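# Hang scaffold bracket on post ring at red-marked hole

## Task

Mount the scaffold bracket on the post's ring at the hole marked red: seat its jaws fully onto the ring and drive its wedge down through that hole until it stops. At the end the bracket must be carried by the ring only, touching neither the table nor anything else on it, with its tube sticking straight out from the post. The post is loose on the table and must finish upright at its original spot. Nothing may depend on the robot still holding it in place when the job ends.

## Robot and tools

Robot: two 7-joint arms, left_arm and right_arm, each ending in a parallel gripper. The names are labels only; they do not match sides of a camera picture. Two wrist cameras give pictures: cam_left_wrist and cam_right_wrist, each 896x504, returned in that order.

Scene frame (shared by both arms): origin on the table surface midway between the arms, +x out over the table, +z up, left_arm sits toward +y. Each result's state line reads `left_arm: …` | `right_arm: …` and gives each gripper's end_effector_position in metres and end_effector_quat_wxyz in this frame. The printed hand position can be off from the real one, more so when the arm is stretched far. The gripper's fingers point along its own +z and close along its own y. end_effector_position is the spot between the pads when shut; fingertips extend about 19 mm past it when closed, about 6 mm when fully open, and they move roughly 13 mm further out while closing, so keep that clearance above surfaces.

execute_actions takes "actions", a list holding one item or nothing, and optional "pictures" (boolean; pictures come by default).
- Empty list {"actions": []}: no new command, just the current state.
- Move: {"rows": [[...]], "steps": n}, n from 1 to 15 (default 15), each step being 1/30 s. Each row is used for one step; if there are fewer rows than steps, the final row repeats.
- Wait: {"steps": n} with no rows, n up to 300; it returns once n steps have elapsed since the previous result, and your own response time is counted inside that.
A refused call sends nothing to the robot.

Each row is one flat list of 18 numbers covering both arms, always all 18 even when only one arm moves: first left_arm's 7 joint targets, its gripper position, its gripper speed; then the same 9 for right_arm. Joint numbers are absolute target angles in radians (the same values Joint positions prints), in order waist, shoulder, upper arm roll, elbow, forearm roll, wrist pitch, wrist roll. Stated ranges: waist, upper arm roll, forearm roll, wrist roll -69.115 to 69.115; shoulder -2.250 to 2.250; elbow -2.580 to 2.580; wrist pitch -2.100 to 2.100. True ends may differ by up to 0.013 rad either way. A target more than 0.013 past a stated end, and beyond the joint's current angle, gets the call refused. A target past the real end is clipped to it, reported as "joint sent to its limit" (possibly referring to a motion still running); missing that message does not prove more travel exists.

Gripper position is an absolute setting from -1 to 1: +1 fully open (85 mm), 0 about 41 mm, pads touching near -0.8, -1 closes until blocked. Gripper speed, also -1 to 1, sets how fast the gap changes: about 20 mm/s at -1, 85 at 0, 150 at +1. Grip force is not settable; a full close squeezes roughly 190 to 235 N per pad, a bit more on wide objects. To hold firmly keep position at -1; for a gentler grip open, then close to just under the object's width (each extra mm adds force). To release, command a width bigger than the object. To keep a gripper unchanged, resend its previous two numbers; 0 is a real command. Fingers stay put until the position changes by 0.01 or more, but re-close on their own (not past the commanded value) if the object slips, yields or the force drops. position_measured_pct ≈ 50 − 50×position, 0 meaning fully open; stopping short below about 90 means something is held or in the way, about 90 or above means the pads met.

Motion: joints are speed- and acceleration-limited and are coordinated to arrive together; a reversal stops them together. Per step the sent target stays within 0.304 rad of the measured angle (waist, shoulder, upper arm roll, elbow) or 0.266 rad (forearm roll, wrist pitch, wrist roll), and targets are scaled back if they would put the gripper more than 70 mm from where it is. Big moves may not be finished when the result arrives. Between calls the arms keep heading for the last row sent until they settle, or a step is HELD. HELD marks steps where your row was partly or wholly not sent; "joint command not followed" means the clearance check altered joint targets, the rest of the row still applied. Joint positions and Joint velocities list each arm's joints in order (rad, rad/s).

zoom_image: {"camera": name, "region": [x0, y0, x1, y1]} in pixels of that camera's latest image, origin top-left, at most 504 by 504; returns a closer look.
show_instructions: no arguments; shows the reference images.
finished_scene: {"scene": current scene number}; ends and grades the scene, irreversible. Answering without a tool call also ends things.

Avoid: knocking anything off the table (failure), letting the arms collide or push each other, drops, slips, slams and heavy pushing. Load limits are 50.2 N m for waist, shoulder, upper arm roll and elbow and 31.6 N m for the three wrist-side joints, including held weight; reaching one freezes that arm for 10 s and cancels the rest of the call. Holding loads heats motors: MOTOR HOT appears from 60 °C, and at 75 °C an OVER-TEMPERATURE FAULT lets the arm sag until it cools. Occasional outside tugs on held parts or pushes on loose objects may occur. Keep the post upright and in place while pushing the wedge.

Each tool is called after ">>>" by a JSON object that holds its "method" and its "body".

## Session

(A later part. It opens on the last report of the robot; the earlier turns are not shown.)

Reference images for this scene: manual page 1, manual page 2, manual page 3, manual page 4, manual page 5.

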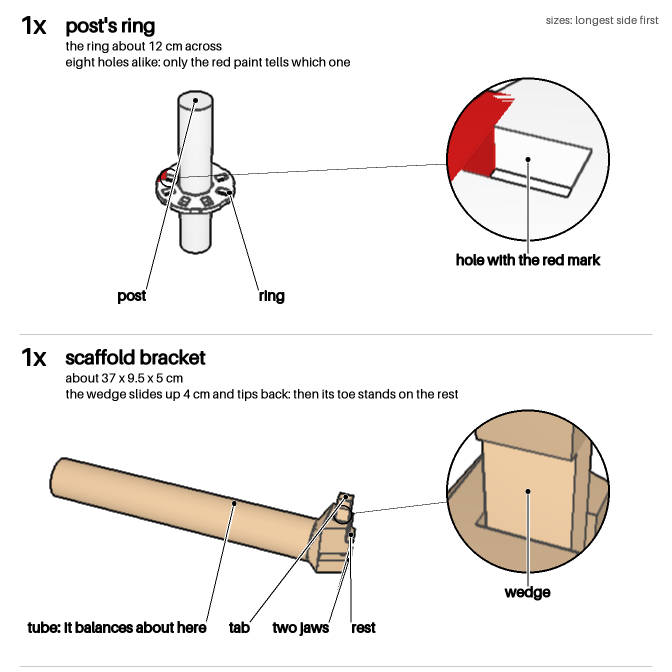

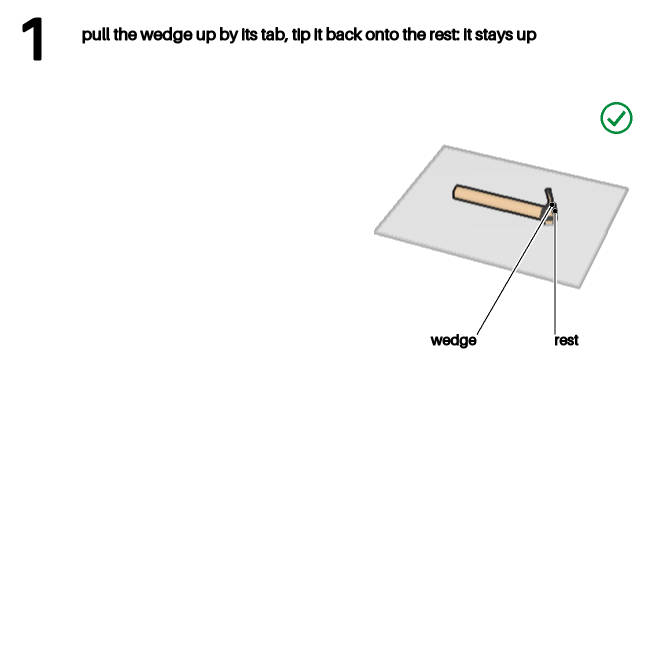

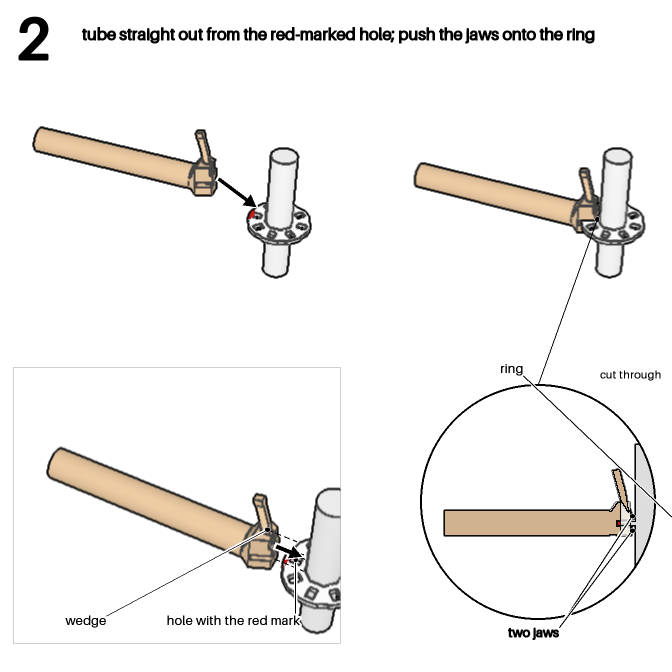

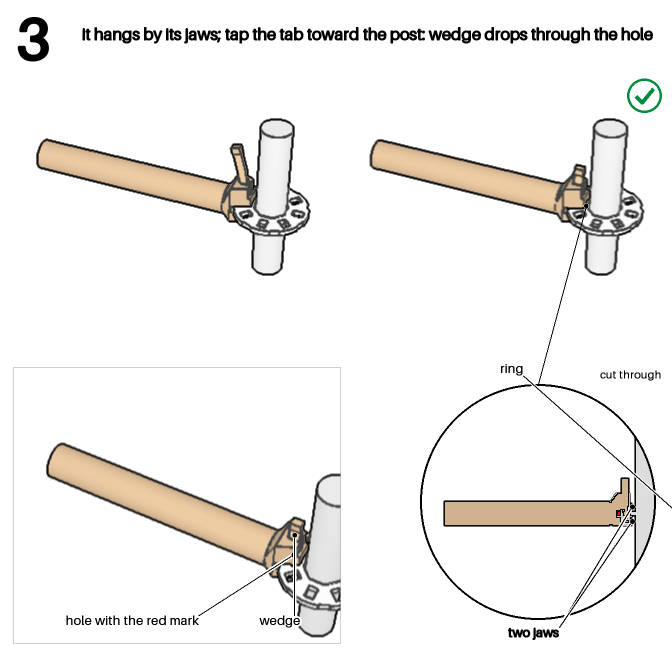

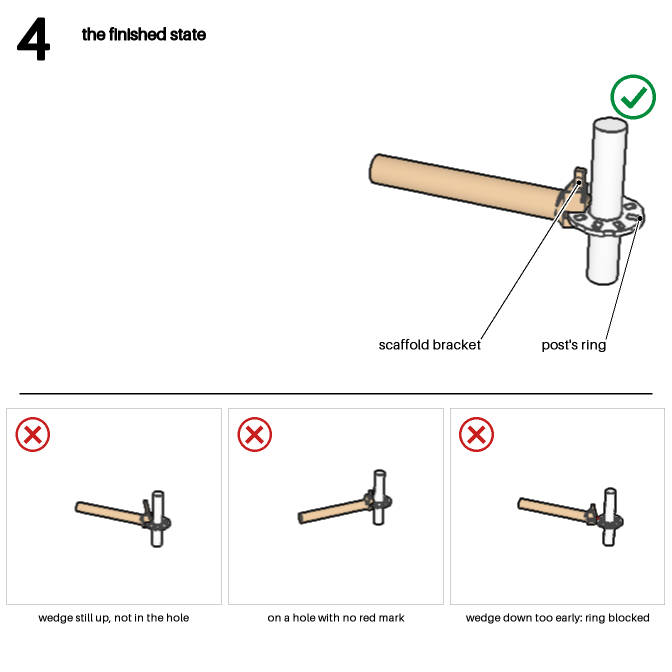

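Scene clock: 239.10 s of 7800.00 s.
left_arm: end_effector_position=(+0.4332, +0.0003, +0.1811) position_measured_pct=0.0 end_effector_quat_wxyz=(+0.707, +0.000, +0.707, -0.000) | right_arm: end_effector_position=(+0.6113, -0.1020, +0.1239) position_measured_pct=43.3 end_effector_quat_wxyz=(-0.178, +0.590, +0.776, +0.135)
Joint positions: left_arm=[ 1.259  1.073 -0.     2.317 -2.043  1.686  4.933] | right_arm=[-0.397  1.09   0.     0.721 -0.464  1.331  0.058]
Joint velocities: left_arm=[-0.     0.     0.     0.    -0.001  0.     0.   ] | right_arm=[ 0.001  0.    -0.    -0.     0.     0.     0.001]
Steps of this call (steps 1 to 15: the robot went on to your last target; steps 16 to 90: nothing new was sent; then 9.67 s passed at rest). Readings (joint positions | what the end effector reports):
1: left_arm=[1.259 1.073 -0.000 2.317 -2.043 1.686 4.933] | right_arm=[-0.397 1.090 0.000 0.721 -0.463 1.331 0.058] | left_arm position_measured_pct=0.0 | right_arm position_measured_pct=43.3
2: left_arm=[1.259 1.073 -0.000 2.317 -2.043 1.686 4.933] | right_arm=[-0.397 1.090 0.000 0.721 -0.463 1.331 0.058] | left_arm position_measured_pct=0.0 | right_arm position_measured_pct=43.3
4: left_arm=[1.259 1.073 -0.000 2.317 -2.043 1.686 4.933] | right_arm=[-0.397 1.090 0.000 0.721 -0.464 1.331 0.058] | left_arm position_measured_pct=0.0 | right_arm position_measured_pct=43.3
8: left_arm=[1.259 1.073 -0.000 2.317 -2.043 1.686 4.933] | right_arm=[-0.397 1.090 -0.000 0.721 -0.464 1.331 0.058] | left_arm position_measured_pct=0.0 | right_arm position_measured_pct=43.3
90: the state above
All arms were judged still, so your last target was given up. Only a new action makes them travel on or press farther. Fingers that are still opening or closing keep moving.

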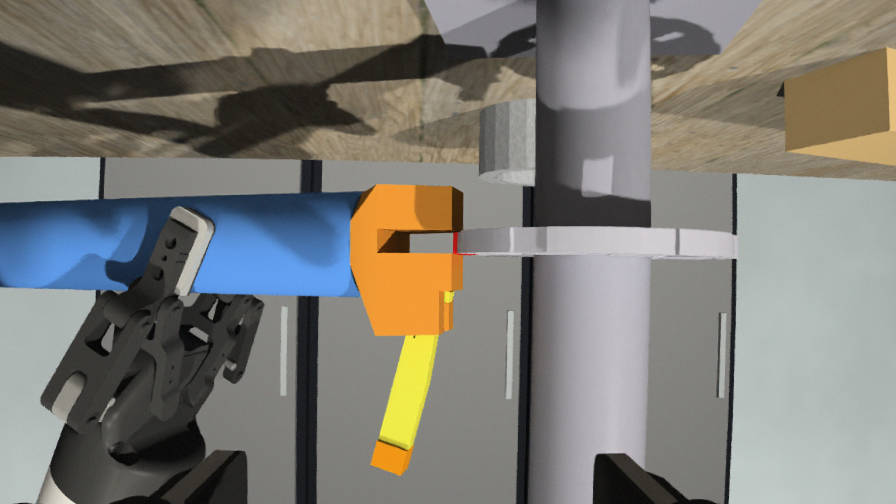

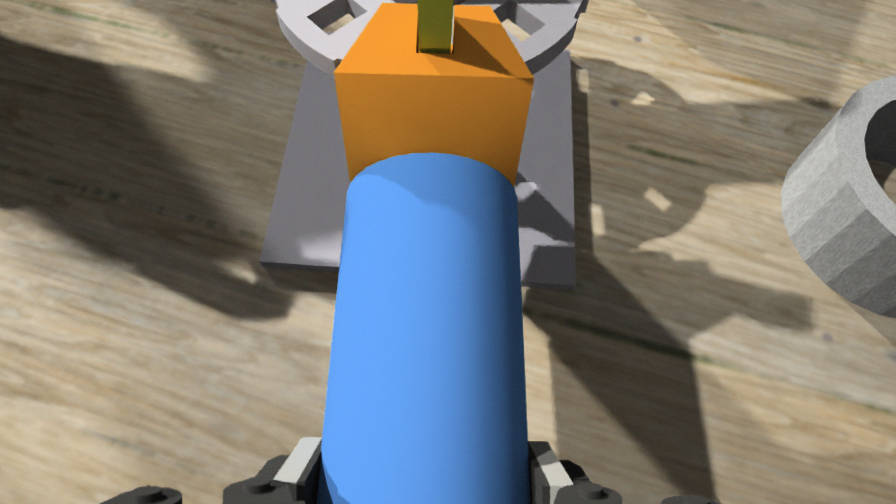

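>>> {"method": "execute_actions", "body": {"actions": [{"rows":[[1.2590,1.0730,0,2.3168,-2.0433,1.6857,4.9329,1,0,-0.4045,1.0909,0,0.7200,-0.4635,1.3287,0.0513,-1,-0.3],[1.2590,1.0730,0,2.3168,-2.0433,1.6857,4.9329,1,0,-0.4045,1.0909,0,0.7200,-0.4635,1.3287,0.0513,-1,-0.3],[1.2590,1.0730,0,2.3168,-2.0433,1.6857,4.9329,1,0,-0.4045,1.0909,0,0.7200,-0.4635,1.3287,0.0513,-1,-0.3],[1.2590,1.0730,0,2.3168,-2.0433,1.6857,4.9329,1,0,-0.4045,1.0909,0,0.7200,-0.4635,1.3287,0.0513,-1,-0.3],[1.2590,1.0730,0,2.3168,-2.0433,1.6857,4.9329,1,0,-0.4045,1.0909,0,0.7200,-0.4635,1.3287,0.0513,-1,-0.3],[1.2590,1.0730,0,2.3168,-2.0433,1.6857,4.9329,1,0,-0.4119,1.0916,0,0.7186,-0.4636,1.3262,0.0444,-1,-0.3]],"steps":15}]}}

Scene clock: 244.57 s of 7800.00 s.
left_arm: end_effector_position=(+0.4332, +0.0003, +0.1811) position_measured_pct=0.0 end_effector_quat_wxyz=(+0.707, +0.000, +0.707, -0.000) | right_arm: end_effector_position=(+0.6110, -0.0975, +0.1230) position_measured_pct=43.3 end_effector_quat_wxyz=(-0.175, +0.593, +0.774, +0.134)
Joint positions: left_arm=[ 1.259  1.073 -0.     2.317 -2.043  1.686  4.933] | right_arm=[-0.407  1.092  0.003  0.719 -0.461  1.326  0.045]
Joint velocities: left_arm=[ 0.     0.002  0.     0.    -0.     0.     0.   ] | right_arm=[ 0.001 -0.     0.001 -0.001  0.     0.002 -0.001]
Steps of this call (steps 1 to 90: nothing new was sent; then 1.97 s passed at rest; steps 91 to 105: all 15 steps of this action). Readings (joint positions | what the end effector reports):
91: left_arm=[1.259 1.073 -0.000 2.317 -2.043 1.686 4.933] | right_arm=[-0.398 1.090 0.000 0.721 -0.463 1.331 0.058] | left_arm position_measured_pct=0.0 | right_arm position_measured_pct=43.3
92: left_arm=[1.259 1.073 -0.000 2.317 -2.043 1.686 4.933] | right_arm=[-0.400 1.090 0.001 0.721 -0.462 1.330 0.056] | left_arm position_measured_pct=0.0 | right_arm position_measured_pct=43.3
94: left_arm=[1.259 1.073 -0.000 2.317 -2.043 1.686 4.933] | right_arm=[-0.401 1.090 0.002 0.721 -0.461 1.330 0.053] | left_arm position_measured_pct=0.0 | right_arm position_measured_pct=43.3
98: left_arm=[1.259 1.073 -0.000 2.317 -2.043 1.686 4.933] | right_arm=[-0.404 1.091 0.004 0.720 -0.460 1.328 0.048] | left_arm position_measured_pct=0.0 | right_arm position_measured_pct=43.3
105: the state above

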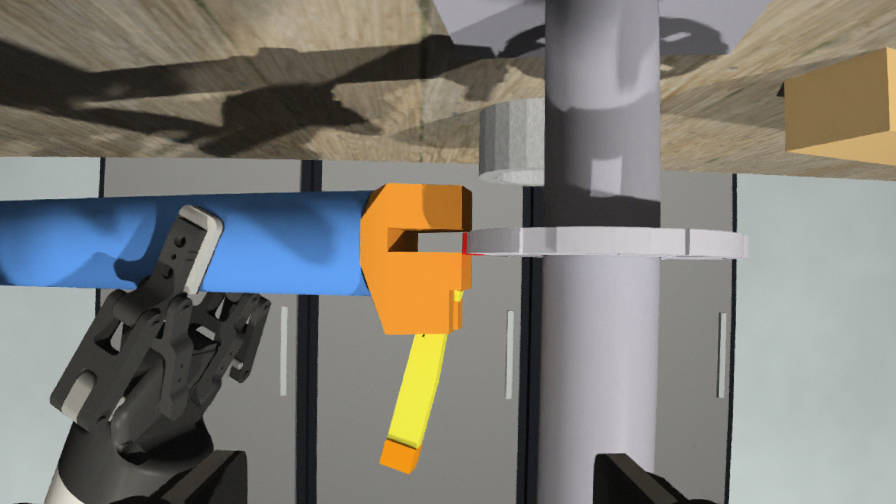

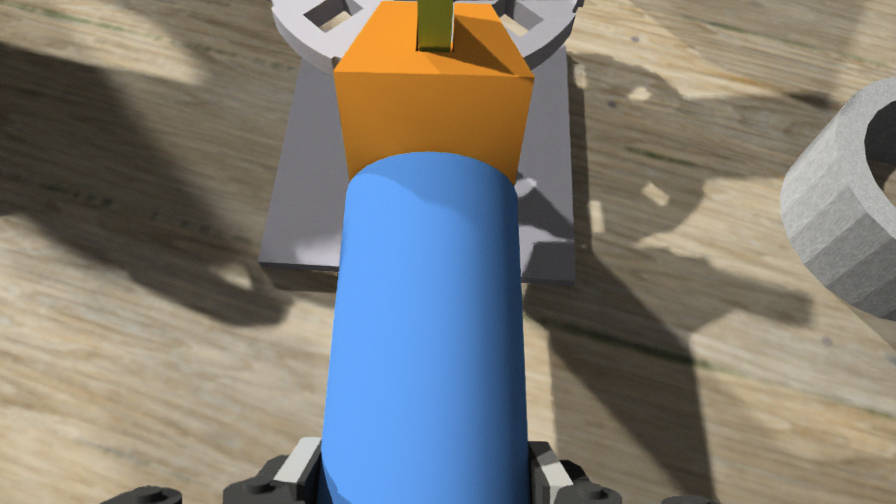

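>>> {"method": "execute_actions", "body": {"actions": [{"rows":[[1.2590,1.0730,0,2.3168,-2.0433,1.6857,4.9329,1,0,-0.4010,1.0905,0,0.7207,-0.4635,1.3300,0.0546,-1,-0.3]],"steps":12}], "pictures": true}}

>>> {"method": "zoom_image", "body": {"camera": "cam_left_wrist", "region": [370, 170, 570, 310]}}

Scene clock: 247.87 s of 7800.00 s.
left_arm: end_effector_position=(+0.4332, +0.0003, +0.1811) position_measured_pct=0.0 end_effector_quat_wxyz=(+0.707, +0.000, +0.707, -0.000) | right_arm: end_effector_position=(+0.6106, -0.0994, +0.1238) position_measured_pct=43.3 end_effector_quat_wxyz=(-0.178, +0.590, +0.776, +0.135)
Joint positions: left_arm=[ 1.259  1.073 -0.     2.317 -2.043  1.686  4.933] | right_arm=[-0.401  1.091 -0.     0.721 -0.463  1.33   0.055]
Joint velocities: left_arm=[-0.     0.001  0.     0.001 -0.    -0.001 -0.   ] | right_arm=[-0.002 -0.003  0.002 -0.001  0.005  0.     0.001]
Steps of this call (steps 1 to 15: the robot went on to your last target; steps 16 to 87: nothing new was sent; steps 88 to 99: all 12 steps of this action). Readings (joint positions | what the end effector reports):
88: left_arm=[1.259 1.073 -0.000 2.317 -2.043 1.686 4.933] | right_arm=[-0.405 1.092 0.003 0.719 -0.461 1.327 0.045] | left_arm position_measured_pct=0.0 | right_arm position_measured_pct=43.3
89: left_arm=[1.259 1.073 -0.000 2.317 -2.043 1.686 4.933] | right_arm=[-0.403 1.092 0.001 0.720 -0.463 1.327 0.048] | left_arm position_measured_pct=0.0 | right_arm position_measured_pct=43.3
91: left_arm=[1.259 1.073 -0.000 2.317 -2.043 1.686 4.933] | right_arm=[-0.401 1.092 0.001 0.721 -0.463 1.329 0.052] | left_arm position_measured_pct=0.0 | right_arm position_measured_pct=43.3
95: left_arm=[1.259 1.073 -0.000 2.317 -2.043 1.686 4.933] | right_arm=[-0.401 1.091 0.000 0.721 -0.463 1.330 0.054] | left_arm position_measured_pct=0.0 | right_arm position_measured_pct=43.3
99: the state above

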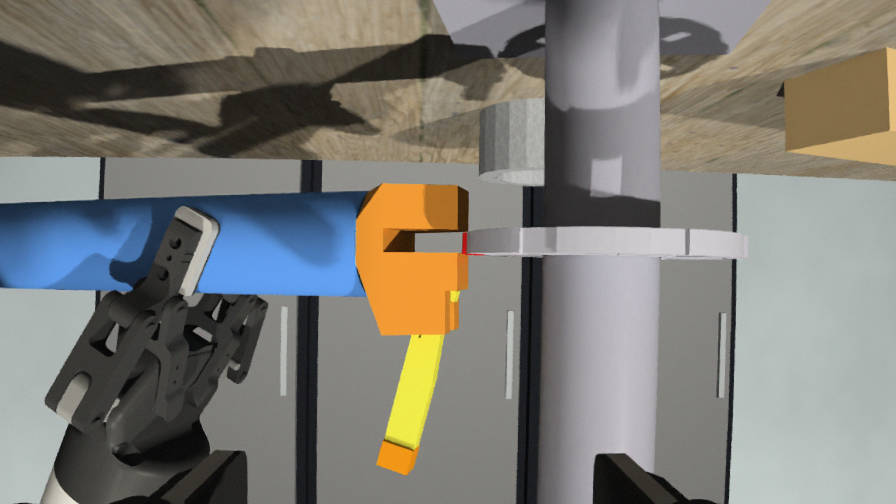

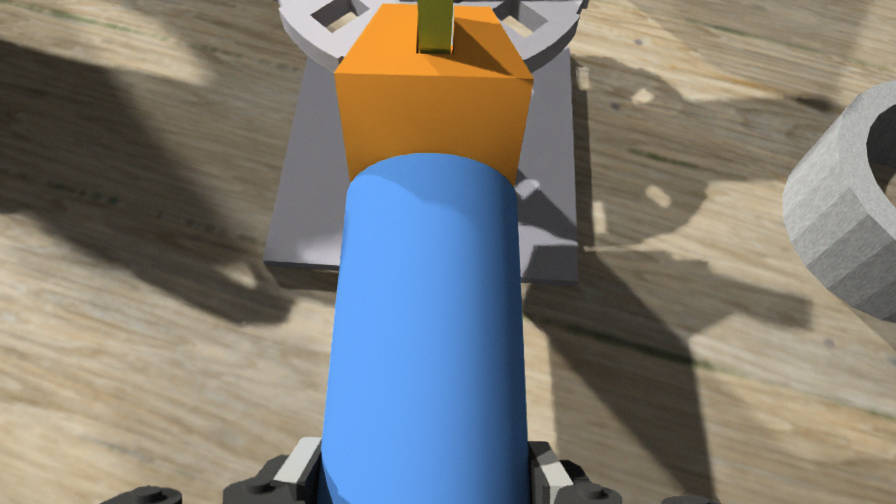

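Region (370, 170, 570, 310) of cam_left_wrist's 896x504 image, scaled by 2.520; it fills the top 353 rows of this view, and the rest is white.

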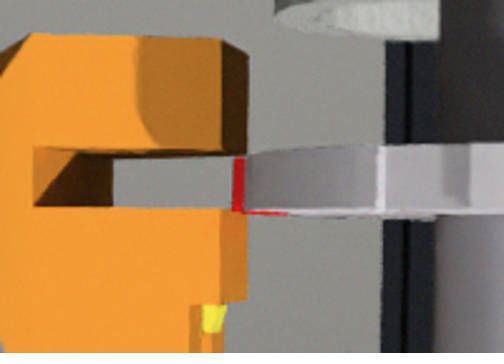

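>>> {"method": "execute_actions", "body": {"actions": [{"rows":[[1.2590,1.0730,0,2.3168,-2.0433,1.6857,4.9329,1,0,-0.3990,1.0891,0,0.7210,-0.4635,1.3306,0.0565,-1,-0.3]],"steps":15}], "pictures": true}}

>>> {"method": "zoom_image", "body": {"camera": "cam_left_wrist", "region": [370, 170, 570, 310]}}

Scene clock: 255.27 s of 7800.00 s.
left_arm: end_effector_position=(+0.4332, +0.0003, +0.1811) position_measured_pct=0.0 end_effector_quat_wxyz=(+0.707, +0.000, +0.707, -0.000) | right_arm: end_effector_position=(+0.6112, -0.1007, +0.1248) position_measured_pct=43.3 end_effector_quat_wxyz=(-0.177, +0.590, +0.776, +0.136)
Joint positions: left_arm=[ 1.259  1.073 -0.     2.317 -2.043  1.686  4.933] | right_arm=[-0.399  1.089  0.     0.721 -0.463  1.331  0.056]
Joint velocities: left_arm=[-0.     0.    -0.    -0.001 -0.     0.001  0.   ] | right_arm=[-0.    -0.     0.    -0.     0.     0.001 -0.   ]
Steps of this call (steps 1 to 15: the robot went on to your last target; steps 16 to 90: nothing new was sent; then 3.90 s passed at rest; steps 91 to 105: all 15 steps of this action). Readings (joint positions | what the end effector reports):
91: left_arm=[1.259 1.073 -0.000 2.317 -2.043 1.686 4.933] | right_arm=[-0.401 1.090 -0.000 0.721 -0.464 1.330 0.055] | left_arm position_measured_pct=0.0 | right_arm position_measured_pct=43.3
92: left_arm=[1.259 1.073 -0.000 2.317 -2.043 1.686 4.933] | right_arm=[-0.400 1.090 -0.000 0.721 -0.464 1.330 0.055] | left_arm position_measured_pct=0.0 | right_arm position_measured_pct=43.3
94: left_arm=[1.259 1.073 -0.000 2.317 -2.043 1.686 4.933] | right_arm=[-0.399 1.089 0.000 0.721 -0.463 1.330 0.056] | left_arm position_measured_pct=0.0 | right_arm position_measured_pct=43.3
98: left_arm=[1.259 1.073 -0.000 2.317 -2.043 1.686 4.933] | right_arm=[-0.399 1.089 0.000 0.721 -0.463 1.331 0.056] | left_arm position_measured_pct=0.0 | right_arm position_measured_pct=43.3
105: the state above

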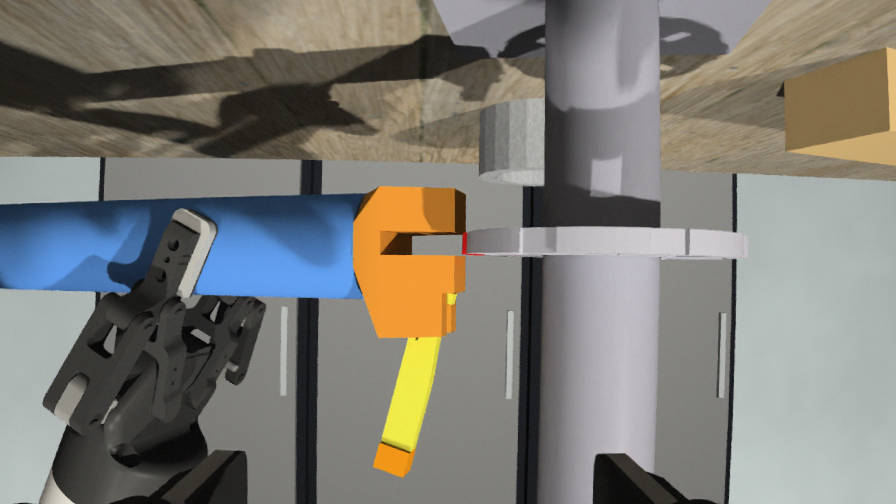

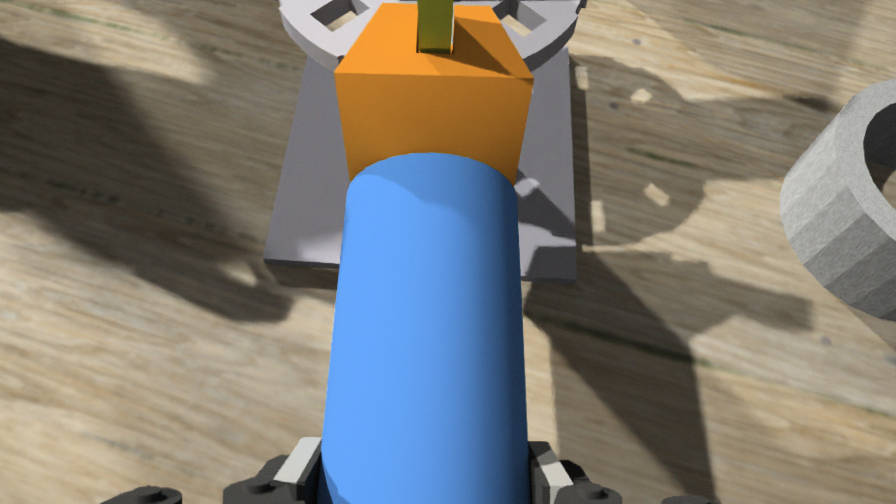

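Region (370, 170, 570, 310) of cam_left_wrist's 896x504 image, scaled by 2.520; it fills the top 353 rows of this view, and the rest is white.

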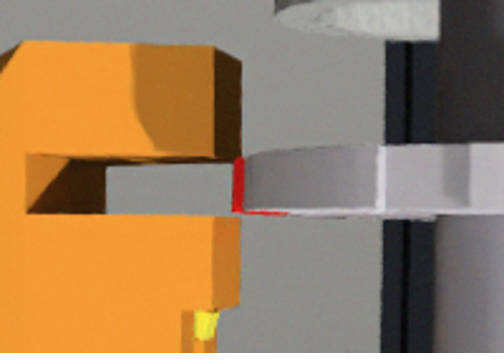

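>>> {"method": "execute_actions", "body": {"actions": [{"rows":[[1.2590,1.0730,0,2.3168,-2.0433,1.6857,4.9329,1,0,-0.3990,1.0895,0,0.7210,-0.4635,1.3306,0.0565,-1,-0.3],[1.2590,1.0730,0,2.3168,-2.0433,1.6857,4.9329,1,0,-0.3990,1.0895,0,0.7210,-0.4635,1.3306,0.0565,-1,-0.3],[1.2590,1.0730,0,2.3168,-2.0433,1.6857,4.9329,1,0,-0.3990,1.0895,0,0.7210,-0.4635,1.3306,0.0565,-1,-0.3],[1.2590,1.0730,0,2.3168,-2.0433,1.6857,4.9329,1,0,-0.3990,1.0895,0,0.7210,-0.4635,1.3306,0.0565,-1,-0.3],[1.2590,1.0730,0,2.3168,-2.0433,1.6857,4.9329,1,0,-0.4005,1.0896,0,0.7207,-0.4635,1.3301,0.0551,-1,-0.3],[1.2590,1.0730,0,2.3168,-2.0433,1.6857,4.9329,1,0,-0.4020,1.0898,0,0.7204,-0.4635,1.3296,0.0537,-1,-0.3],[1.2590,1.0730,0,2.3168,-2.0433,1.6857,4.9329,1,0,-0.4035,1.0899,0,0.7202,-0.4635,1.3291,0.0523,-1,-0.3],[1.2590,1.0730,0,2.3168,-2.0433,1.6857,4.9329,1,0,-0.4050,1.0900,0,0.7199,-0.4635,1.3286,0.0509,-1,-0.3],[1.2590,1.0730,0,2.3168,-2.0433,1.6857,4.9329,1,0,-0.4065,1.0902,0,0.7196,-0.4635,1.3280,0.0494,-1,-0.3]],"steps":15}], "pictures": true}}

>>> {"method": "zoom_image", "body": {"camera": "cam_left_wrist", "region": [370, 170, 570, 310]}}

Scene clock: 271.70 s of 7800.00 s.
left_arm: end_effector_position=(+0.4332, +0.0003, +0.1811) position_measured_pct=0.0 end_effector_quat_wxyz=(+0.707, +0.000, +0.707, -0.000) | right_arm: end_effector_position=(+0.6098, -0.0957, +0.1245) position_measured_pct=43.3 end_effector_quat_wxyz=(-0.177, +0.590, +0.776, +0.135)
Joint positions: left_arm=[ 1.259  1.073 -0.     2.317 -2.043  1.686  4.933] | right_arm=[-0.406  1.09  -0.     0.72  -0.464  1.328  0.05 ]
Joint velocities: left_arm=[-0.    -0.001  0.     0.     0.    -0.001  0.001] | right_arm=[-0.001  0.     0.003 -0.001  0.003 -0.    -0.001]
Steps of this call (steps 1 to 15: the robot went on to your last target; steps 16 to 90: nothing new was sent; then 12.93 s passed at rest; steps 91 to 105: all 15 steps of this action). Readings (joint positions | what the end effector reports):
91: left_arm=[1.259 1.073 -0.000 2.317 -2.043 1.686 4.933] | right_arm=[-0.399 1.089 0.000 0.721 -0.464 1.331 0.056] | left_arm position_measured_pct=0.0 | right_arm position_measured_pct=43.3
92: left_arm=[1.259 1.073 -0.000 2.317 -2.043 1.686 4.933] | right_arm=[-0.399 1.089 -0.000 0.721 -0.464 1.331 0.056] | left_arm position_measured_pct=0.0 | right_arm position_measured_pct=43.3
94: left_arm=[1.259 1.073 -0.000 2.317 -2.043 1.686 4.933] | right_arm=[-0.399 1.089 0.000 0.721 -0.464 1.331 0.056] | left_arm position_measured_pct=0.0 | right_arm position_measured_pct=43.3
98: left_arm=[1.259 1.073 -0.000 2.317 -2.043 1.686 4.933] | right_arm=[-0.402 1.090 0.000 0.720 -0.463 1.330 0.054] | left_arm position_measured_pct=0.0 | right_arm position_measured_pct=43.3
105: the state above

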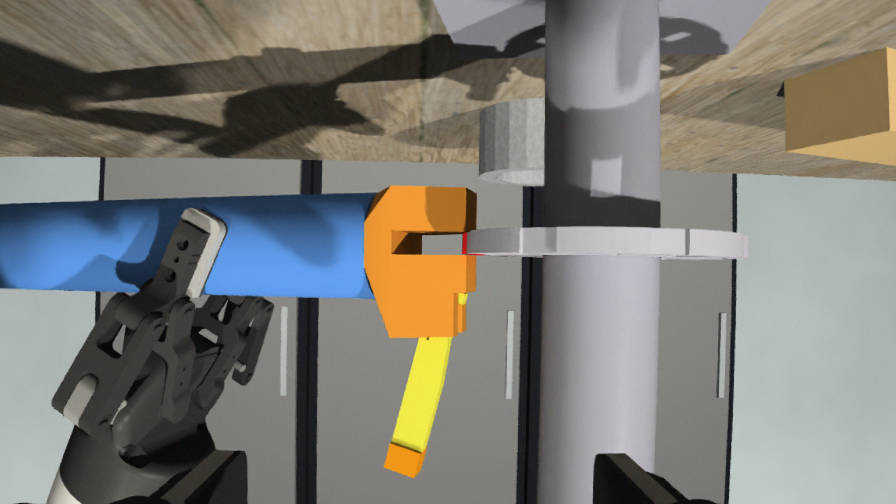

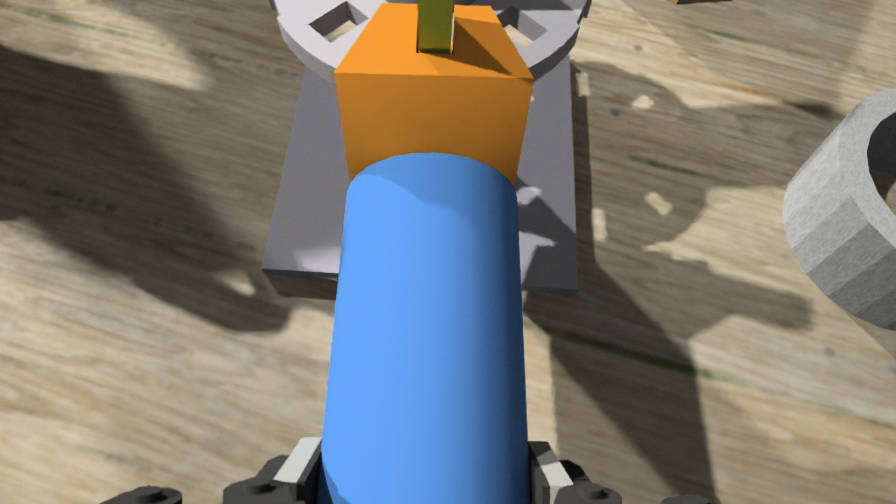

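Region (370, 170, 570, 310) of cam_left_wrist's 896x504 image, scaled by 2.520; it fills the top 353 rows of this view, and the rest is white.

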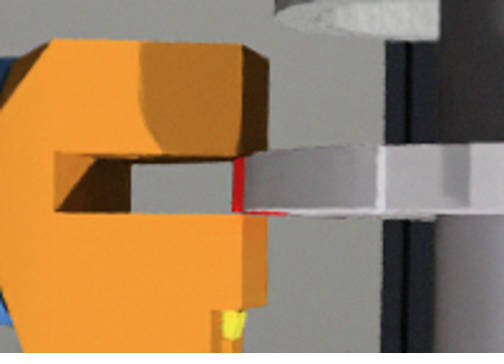

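Entered now. Continue slowly.

>>> {"method": "execute_actions", "body": {"actions": [{"rows":[[1.2590,1.0730,0,2.3168,-2.0433,1.6857,4.9329,1,0,-0.4080,1.0903,0,0.7193,-0.4635,1.3275,0.0480,-1,-0.3],[1.2590,1.0730,0,2.3168,-2.0433,1.6857,4.9329,1,0,-0.4095,1.0905,0,0.7191,-0.4635,1.3270,0.0466,-1,-0.3],[1.2590,1.0730,0,2.3168,-2.0433,1.6857,4.9329,1,0,-0.4110,1.0906,0,0.7188,-0.4636,1.3265,0.0452,-1,-0.3],[1.2590,1.0730,0,2.3168,-2.0433,1.6857,4.9329,1,0,-0.4125,1.0908,0,0.7185,-0.4636,1.3260,0.0438,-1,-0.3],[1.2590,1.0730,0,2.3168,-2.0433,1.6857,4.9329,1,0,-0.4140,1.0909,0,0.7182,-0.4636,1.3255,0.0424,-1,-0.3],[1.2590,1.0730,0,2.3168,-2.0433,1.6857,4.9329,1,0,-0.4155,1.0910,0,0.7180,-0.4636,1.3250,0.0410,-1,-0.3],[1.2590,1.0730,0,2.3168,-2.0433,1.6857,4.9329,1,0,-0.4170,1.0912,0,0.7177,-0.4636,1.3245,0.0395,-1,-0.3],[1.2590,1.0730,0,2.3168,-2.0433,1.6857,4.9329,1,0,-0.4185,1.0913,0,0.7174,-0.4636,1.3240,0.0381,-1,-0.3]],"steps":15}], "pictures": true}}

Scene clock: 277.47 s of 7800.00 s.
left_arm: end_effector_position=(+0.4332, +0.0003, +0.1811) position_measured_pct=0.0 end_effector_quat_wxyz=(+0.707, +0.000, +0.707, -0.000) | right_arm: end_effector_position=(+0.6076, -0.0879, +0.1244) position_measured_pct=43.3 end_effector_quat_wxyz=(-0.177, +0.590, +0.776, +0.135)
Joint positions: left_arm=[ 1.259  1.073 -0.     2.317 -2.043  1.686  4.933] | right_arm=[-0.419  1.091 -0.     0.717 -0.464  1.324  0.038]
Joint velocities: left_arm=[ 0.    -0.     0.     0.     0.    -0.001  0.   ] | right_arm=[-0.002  0.     0.003 -0.     0.002 -0.    -0.001]
Steps of this call (steps 1 to 15: the robot went on to your last target; steps 16 to 90: nothing new was sent; then 2.27 s passed at rest; steps 91 to 105: all 15 steps of this action). Readings (joint positions | what the end effector reports):
91: left_arm=[1.259 1.073 -0.000 2.317 -2.043 1.686 4.933] | right_arm=[-0.407 1.090 0.000 0.720 -0.463 1.328 0.049] | left_arm position_measured_pct=0.0 | right_arm position_measured_pct=43.3
92: left_arm=[1.259 1.073 -0.000 2.317 -2.043 1.686 4.933] | right_arm=[-0.407 1.090 0.000 0.719 -0.463 1.328 0.049] | left_arm position_measured_pct=0.0 | right_arm position_measured_pct=43.3
94: left_arm=[1.259 1.073 -0.000 2.317 -2.043 1.686 4.933] | right_arm=[-0.409 1.091 0.000 0.719 -0.463 1.327 0.047] | left_arm position_measured_pct=0.0 | right_arm position_measured_pct=43.3
98: left_arm=[1.259 1.073 -0.000 2.317 -2.043 1.686 4.933] | right_arm=[-0.415 1.091 0.000 0.718 -0.464 1.325 0.041] | left_arm position_measured_pct=0.0 | right_arm position_measured_pct=43.3
105: the state above

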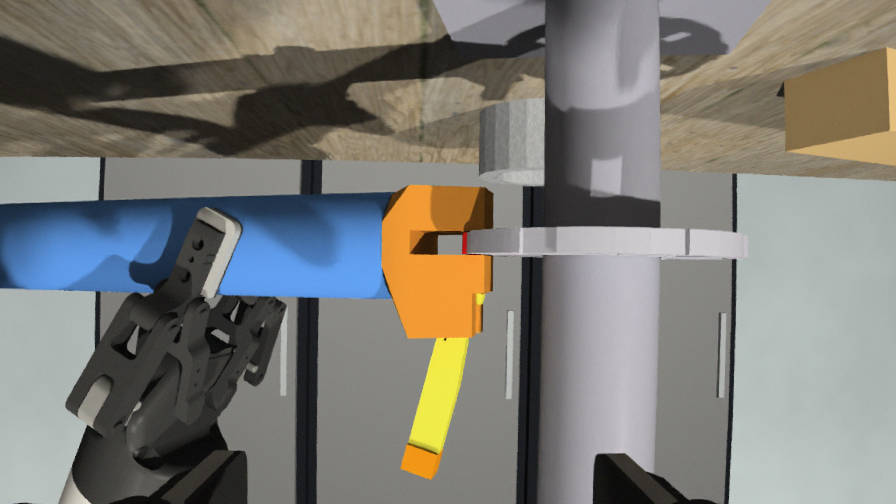

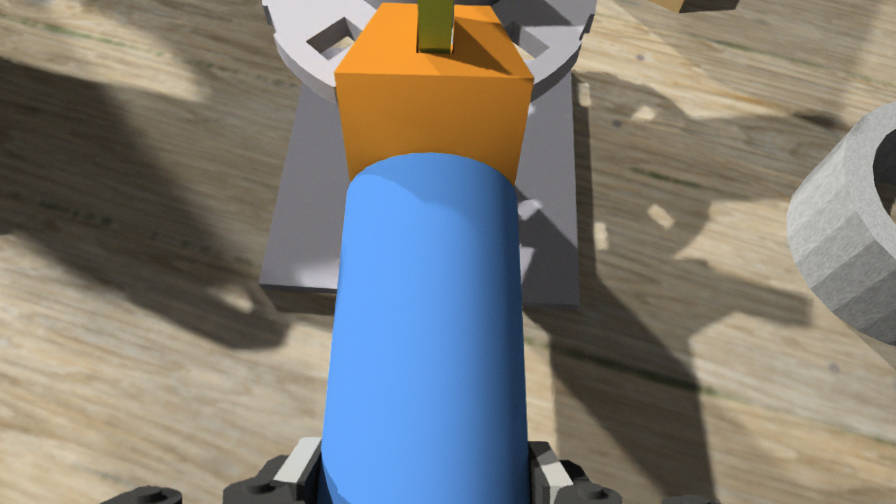

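>>> {"method": "execute_actions", "body": {"actions": [{"rows":[[1.2590,1.0730,0,2.3168,-2.0433,1.6857,4.9329,1,0,-0.4200,1.0915,0,0.7171,-0.4636,1.3235,0.0367,-1,-0.3],[1.2590,1.0730,0,2.3168,-2.0433,1.6857,4.9329,1,0,-0.4215,1.0916,0,0.7168,-0.4636,1.3229,0.0353,-1,-0.3],[1.2590,1.0730,0,2.3168,-2.0433,1.6857,4.9329,1,0,-0.4230,1.0918,0,0.7165,-0.4636,1.3224,0.0339,-1,-0.3],[1.2590,1.0730,0,2.3168,-2.0433,1.6857,4.9329,1,0,-0.4245,1.0919,0,0.7163,-0.4636,1.3219,0.0325,-1,-0.3],[1.2590,1.0730,0,2.3168,-2.0433,1.6857,4.9329,1,0,-0.4260,1.0921,0,0.7160,-0.4637,1.3214,0.0310,-1,-0.3],[1.2590,1.0730,0,2.3168,-2.0433,1.6857,4.9329,1,0,-0.4275,1.0922,0,0.7157,-0.4637,1.3209,0.0296,-1,-0.3],[1.2590,1.0730,0,2.3168,-2.0433,1.6857,4.9329,1,0,-0.4290,1.0924,0,0.7154,-0.4637,1.3204,0.0282,-1,-0.3],[1.2590,1.0730,0,2.3168,-2.0433,1.6857,4.9329,1,0,-0.4305,1.0925,0,0.7151,-0.4637,1.3199,0.0268,-1,-0.3],[1.2590,1.0730,0,2.3168,-2.0433,1.6857,4.9329,1,0,-0.4320,1.0927,0,0.7149,-0.4637,1.3194,0.0254,-1,-0.3],[1.2590,1.0730,0,2.3168,-2.0433,1.6857,4.9329,1,0,-0.4339,1.0929,0,0.7145,-0.4637,1.3187,0.0236,-1,-0.3]],"steps":15}], "pictures": true}}

Scene clock: 286.03 s of 7800.00 s.
left_arm: end_effector_position=(+0.4332, +0.0003, +0.1811) position_measured_pct=0.0 end_effector_quat_wxyz=(+0.707, +0.000, +0.707, -0.000) | right_arm: end_effector_position=(+0.6046, -0.0778, +0.1243) position_measured_pct=43.3 end_effector_quat_wxyz=(-0.178, +0.590, +0.776, +0.135)
Joint positions: left_arm=[ 1.259  1.073 -0.     2.317 -2.043  1.686  4.933] | right_arm=[-0.434  1.093 -0.     0.715 -0.464  1.319  0.024]
Joint velocities: left_arm=[ 0.    -0.001 -0.     0.    -0.    -0.001  0.001] | right_arm=[-0.007  0.     0.002 -0.002  0.002 -0.002 -0.004]
Steps of this call (steps 1 to 15: the robot went on to your last target; steps 16 to 90: nothing new was sent; then 5.07 s passed at rest; steps 91 to 105: all 15 steps of this action). Readings (joint positions | what the end effector reports):
91: left_arm=[1.259 1.073 -0.000 2.317 -2.043 1.686 4.933] | right_arm=[-0.419 1.091 0.000 0.717 -0.464 1.324 0.038] | left_arm position_measured_pct=0.0 | right_arm position_measured_pct=43.3
92: left_arm=[1.259 1.073 -0.000 2.317 -2.043 1.686 4.933] | right_arm=[-0.419 1.091 0.000 0.717 -0.463 1.324 0.037] | left_arm position_measured_pct=0.0 | right_arm position_measured_pct=43.3
94: left_arm=[1.259 1.073 -0.000 2.317 -2.043 1.686 4.933] | right_arm=[-0.421 1.092 0.000 0.717 -0.463 1.323 0.035] | left_arm position_measured_pct=0.0 | right_arm position_measured_pct=43.3
98: left_arm=[1.259 1.073 -0.000 2.317 -2.043 1.686 4.933] | right_arm=[-0.427 1.092 0.000 0.716 -0.464 1.321 0.030] | left_arm position_measured_pct=0.0 | right_arm position_measured_pct=43.3
105: the state above

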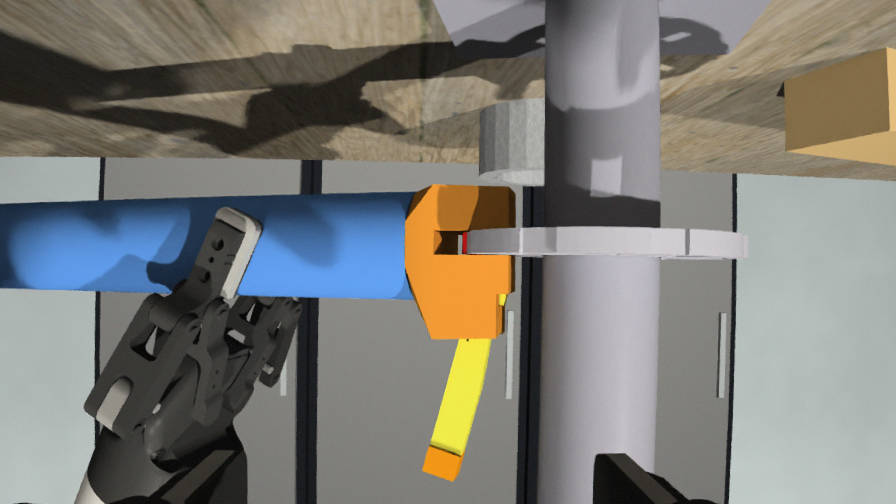

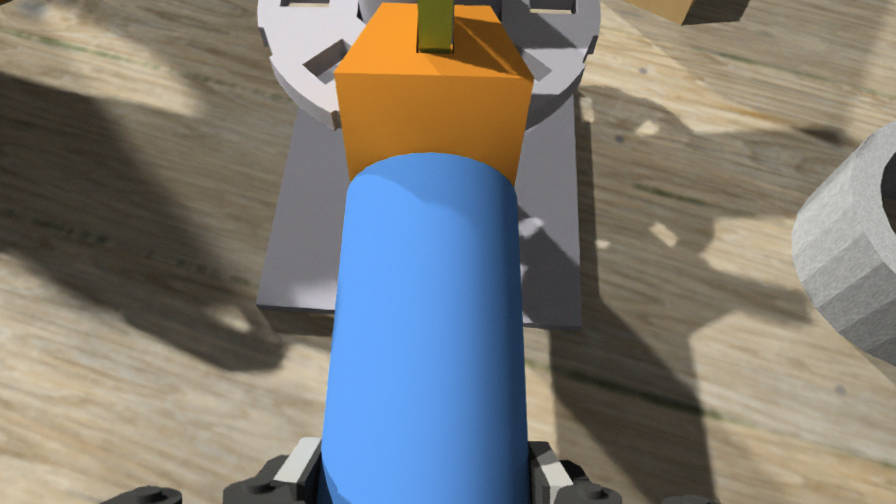

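>>> {"method": "execute_actions", "body": {"actions": [{"rows":[[1.2590,1.0730,0,2.3168,-2.0433,1.6857,4.9329,1,0,-0.4340,1.0918,0,0.7169,-0.4639,1.3175,0.0241,-1,-0.3],[1.2590,1.0730,0,2.3168,-2.0433,1.6857,4.9329,1,0,-0.4341,1.0908,0,0.7192,-0.4640,1.3164,0.0246,-1,-0.3],[1.2590,1.0730,0,2.3168,-2.0433,1.6857,4.9329,1,0,-0.4342,1.0897,0,0.7216,-0.4642,1.3152,0.0251,-1,-0.3],[1.2590,1.0730,0,2.3168,-2.0433,1.6857,4.9329,1,0,-0.4343,1.0886,0,0.7239,-0.4643,1.3141,0.0256,-1,-0.3],[1.2590,1.0730,0,2.3168,-2.0433,1.6857,4.9329,1,0,-0.4345,1.0876,0,0.7263,-0.4645,1.3129,0.0260,-1,-0.3],[1.2590,1.0730,0,2.3168,-2.0433,1.6857,4.9329,1,0,-0.4346,1.0865,0,0.7286,-0.4646,1.3118,0.0265,-1,-0.3],[1.2590,1.0730,0,2.3168,-2.0433,1.6857,4.9329,1,0,-0.4347,1.0855,0,0.7310,-0.4648,1.3106,0.0270,-1,-0.3],[1.2590,1.0730,0,2.3168,-2.0433,1.6857,4.9329,1,0,-0.4348,1.0844,0,0.7333,-0.4649,1.3095,0.0275,-1,-0.3]],"steps":15}], "pictures": true}}

Scene clock: 305.37 s of 7800.00 s.
left_arm: end_effector_position=(+0.4332, +0.0003, +0.1811) position_measured_pct=0.0 end_effector_quat_wxyz=(+0.707, +0.000, +0.707, -0.000) | right_arm: end_effector_position=(+0.6021, -0.0782, +0.1241) position_measured_pct=43.3 end_effector_quat_wxyz=(-0.178, +0.590, +0.776, +0.135)
Joint positions: left_arm=[ 1.259  1.073 -0.     2.317 -2.043  1.686  4.933] | right_arm=[-0.435  1.085 -0.     0.733 -0.465  1.309  0.027]
Joint velocities: left_arm=[-0.    -0.     0.     0.001 -0.001  0.001 -0.001] | right_arm=[ 0.001 -0.002  0.     0.003 -0.    -0.002 -0.001]
Steps of this call (steps 1 to 15: the robot went on to your last target; steps 16 to 90: nothing new was sent; then 15.83 s passed at rest; steps 91 to 105: all 15 steps of this action). Readings (joint positions | what the end effector reports):
91: left_arm=[1.259 1.073 -0.000 2.317 -2.043 1.686 4.933] | right_arm=[-0.434 1.093 -0.000 0.715 -0.464 1.318 0.024] | left_arm position_measured_pct=0.0 | right_arm position_measured_pct=43.3
92: left_arm=[1.259 1.073 -0.000 2.317 -2.043 1.686 4.933] | right_arm=[-0.434 1.092 0.000 0.716 -0.464 1.318 0.024] | left_arm position_measured_pct=0.0 | right_arm position_measured_pct=43.3
94: left_arm=[1.259 1.073 -0.000 2.317 -2.043 1.686 4.933] | right_arm=[-0.434 1.091 0.000 0.719 -0.464 1.316 0.025] | left_arm position_measured_pct=0.0 | right_arm position_measured_pct=43.3
98: left_arm=[1.259 1.073 -0.000 2.317 -2.043 1.686 4.933] | right_arm=[-0.435 1.087 0.000 0.728 -0.465 1.312 0.026] | left_arm position_measured_pct=0.0 | right_arm position_measured_pct=43.3
105: the state above

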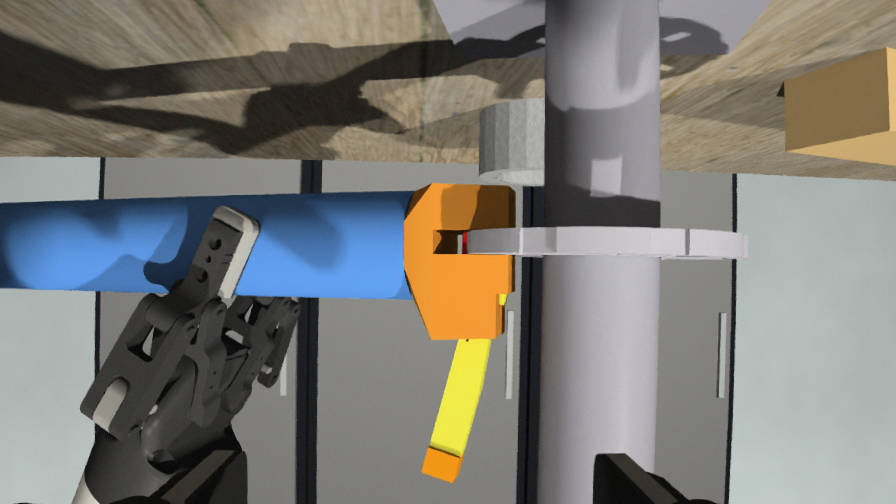

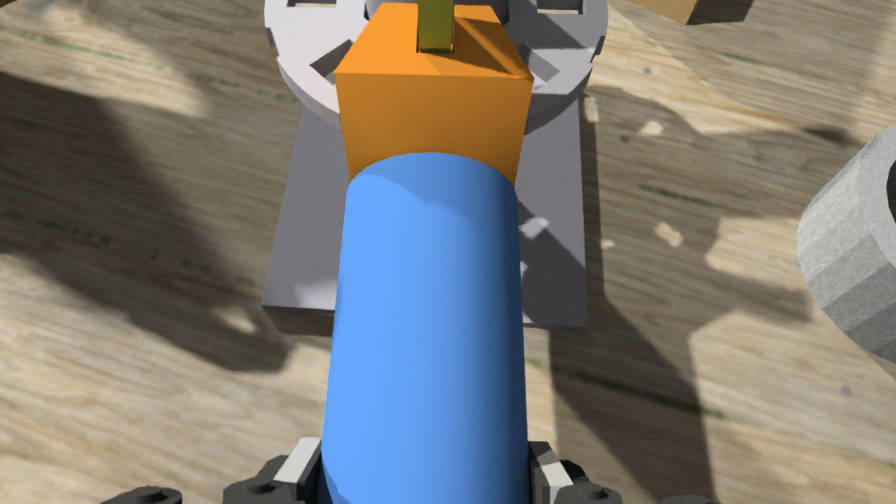

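>>> {"method": "execute_actions", "body": {"actions": [{"rows":[[1.2590,1.0730,0,2.3168,-2.0433,1.6857,4.9329,1,0,-0.4363,1.0844,0,0.7330,-0.4649,1.3090,0.0261,-1,-0.3],[1.2590,1.0730,0,2.3168,-2.0433,1.6857,4.9329,1,0,-0.4378,1.0845,0,0.7327,-0.4649,1.3085,0.0247,-1,-0.3],[1.2590,1.0730,0,2.3168,-2.0433,1.6857,4.9329,1,0,-0.4393,1.0846,0,0.7324,-0.4649,1.3080,0.0233,-1,-0.3],[1.2590,1.0730,0,2.3168,-2.0433,1.6857,4.9329,1,0,-0.4408,1.0848,0,0.7321,-0.4649,1.3075,0.0219,-1,-0.3],[1.2590,1.0730,0,2.3168,-2.0433,1.6857,4.9329,1,0,-0.4423,1.0849,0,0.7318,-0.4649,1.3070,0.0205,-1,-0.3],[1.2590,1.0730,0,2.3168,-2.0433,1.6857,4.9329,1,0,-0.4438,1.0851,0,0.7315,-0.4649,1.3065,0.0191,-1,-0.3]],"steps":15}], "pictures": true}}

>>> {"method": "zoom_image", "body": {"camera": "cam_left_wrist", "region": [400, 170, 600, 310]}}

Scene clock: 311.67 s of 7800.00 s.
left_arm: end_effector_position=(+0.4332, +0.0003, +0.1811) position_measured_pct=0.0 end_effector_quat_wxyz=(+0.707, +0.000, +0.707, -0.000) | right_arm: end_effector_position=(+0.6003, -0.0724, +0.1243) position_measured_pct=43.3 end_effector_quat_wxyz=(-0.178, +0.590, +0.776, +0.135)
Joint positions: left_arm=[ 1.259  1.073 -0.     2.317 -2.043  1.686  4.933] | right_arm=[-0.444  1.085 -0.     0.731 -0.465  1.306  0.019]
Joint velocities: left_arm=[-0.    -0.001  0.     0.001 -0.    -0.001 -0.001] | right_arm=[-0.001  0.     0.001 -0.     0.    -0.001 -0.   ]
Steps of this call (steps 1 to 15: the robot went on to your last target; steps 16 to 90: nothing new was sent; then 2.80 s passed at rest; steps 91 to 105: all 15 steps of this action). Readings (joint positions | what the end effector reports):
91: left_arm=[1.259 1.073 -0.000 2.317 -2.043 1.686 4.933] | right_arm=[-0.435 1.084 0.000 0.733 -0.465 1.309 0.027] | left_arm position_measured_pct=0.0 | right_arm position_measured_pct=43.3
92: left_arm=[1.259 1.073 -0.000 2.317 -2.043 1.686 4.933] | right_arm=[-0.436 1.084 0.000 0.733 -0.465 1.309 0.027] | left_arm position_measured_pct=0.0 | right_arm position_measured_pct=43.3
94: left_arm=[1.259 1.073 -0.000 2.317 -2.043 1.686 4.933] | right_arm=[-0.438 1.085 0.000 0.733 -0.465 1.308 0.025] | left_arm position_measured_pct=0.0 | right_arm position_measured_pct=43.3
98: left_arm=[1.259 1.073 -0.000 2.317 -2.043 1.686 4.933] | right_arm=[-0.442 1.085 -0.000 0.732 -0.465 1.307 0.020] | left_arm position_measured_pct=0.0 | right_arm position_measured_pct=43.3
105: the state above

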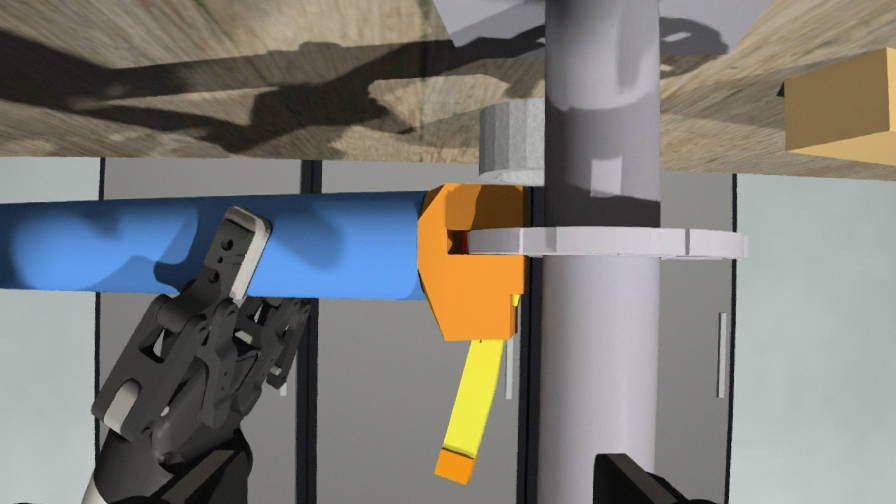

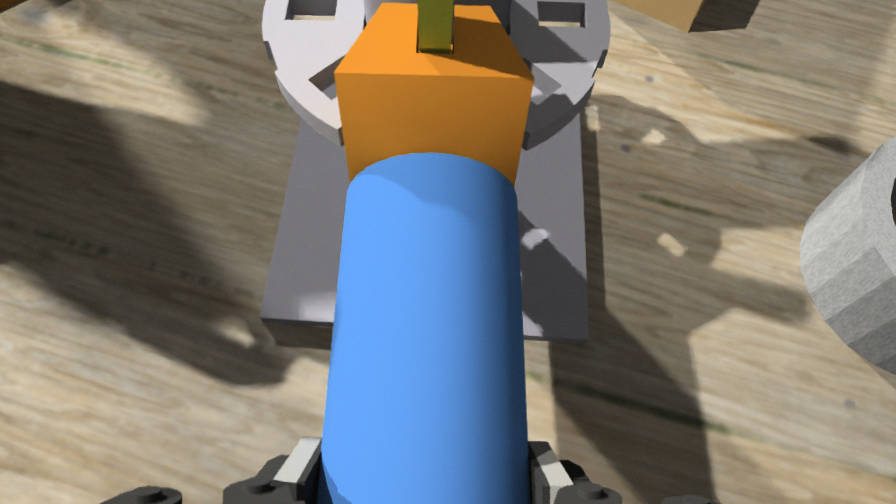

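Region (400, 170, 600, 310) of cam_left_wrist's 896x504 image, scaled by 2.520; it fills the top 353 rows of this view, and the rest is white.

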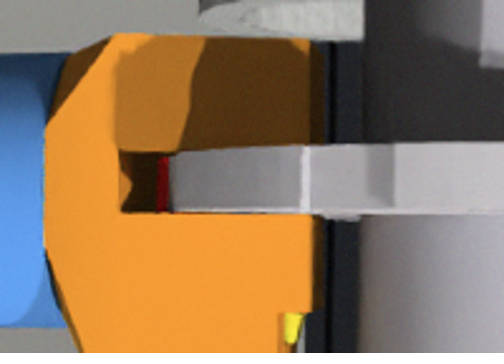

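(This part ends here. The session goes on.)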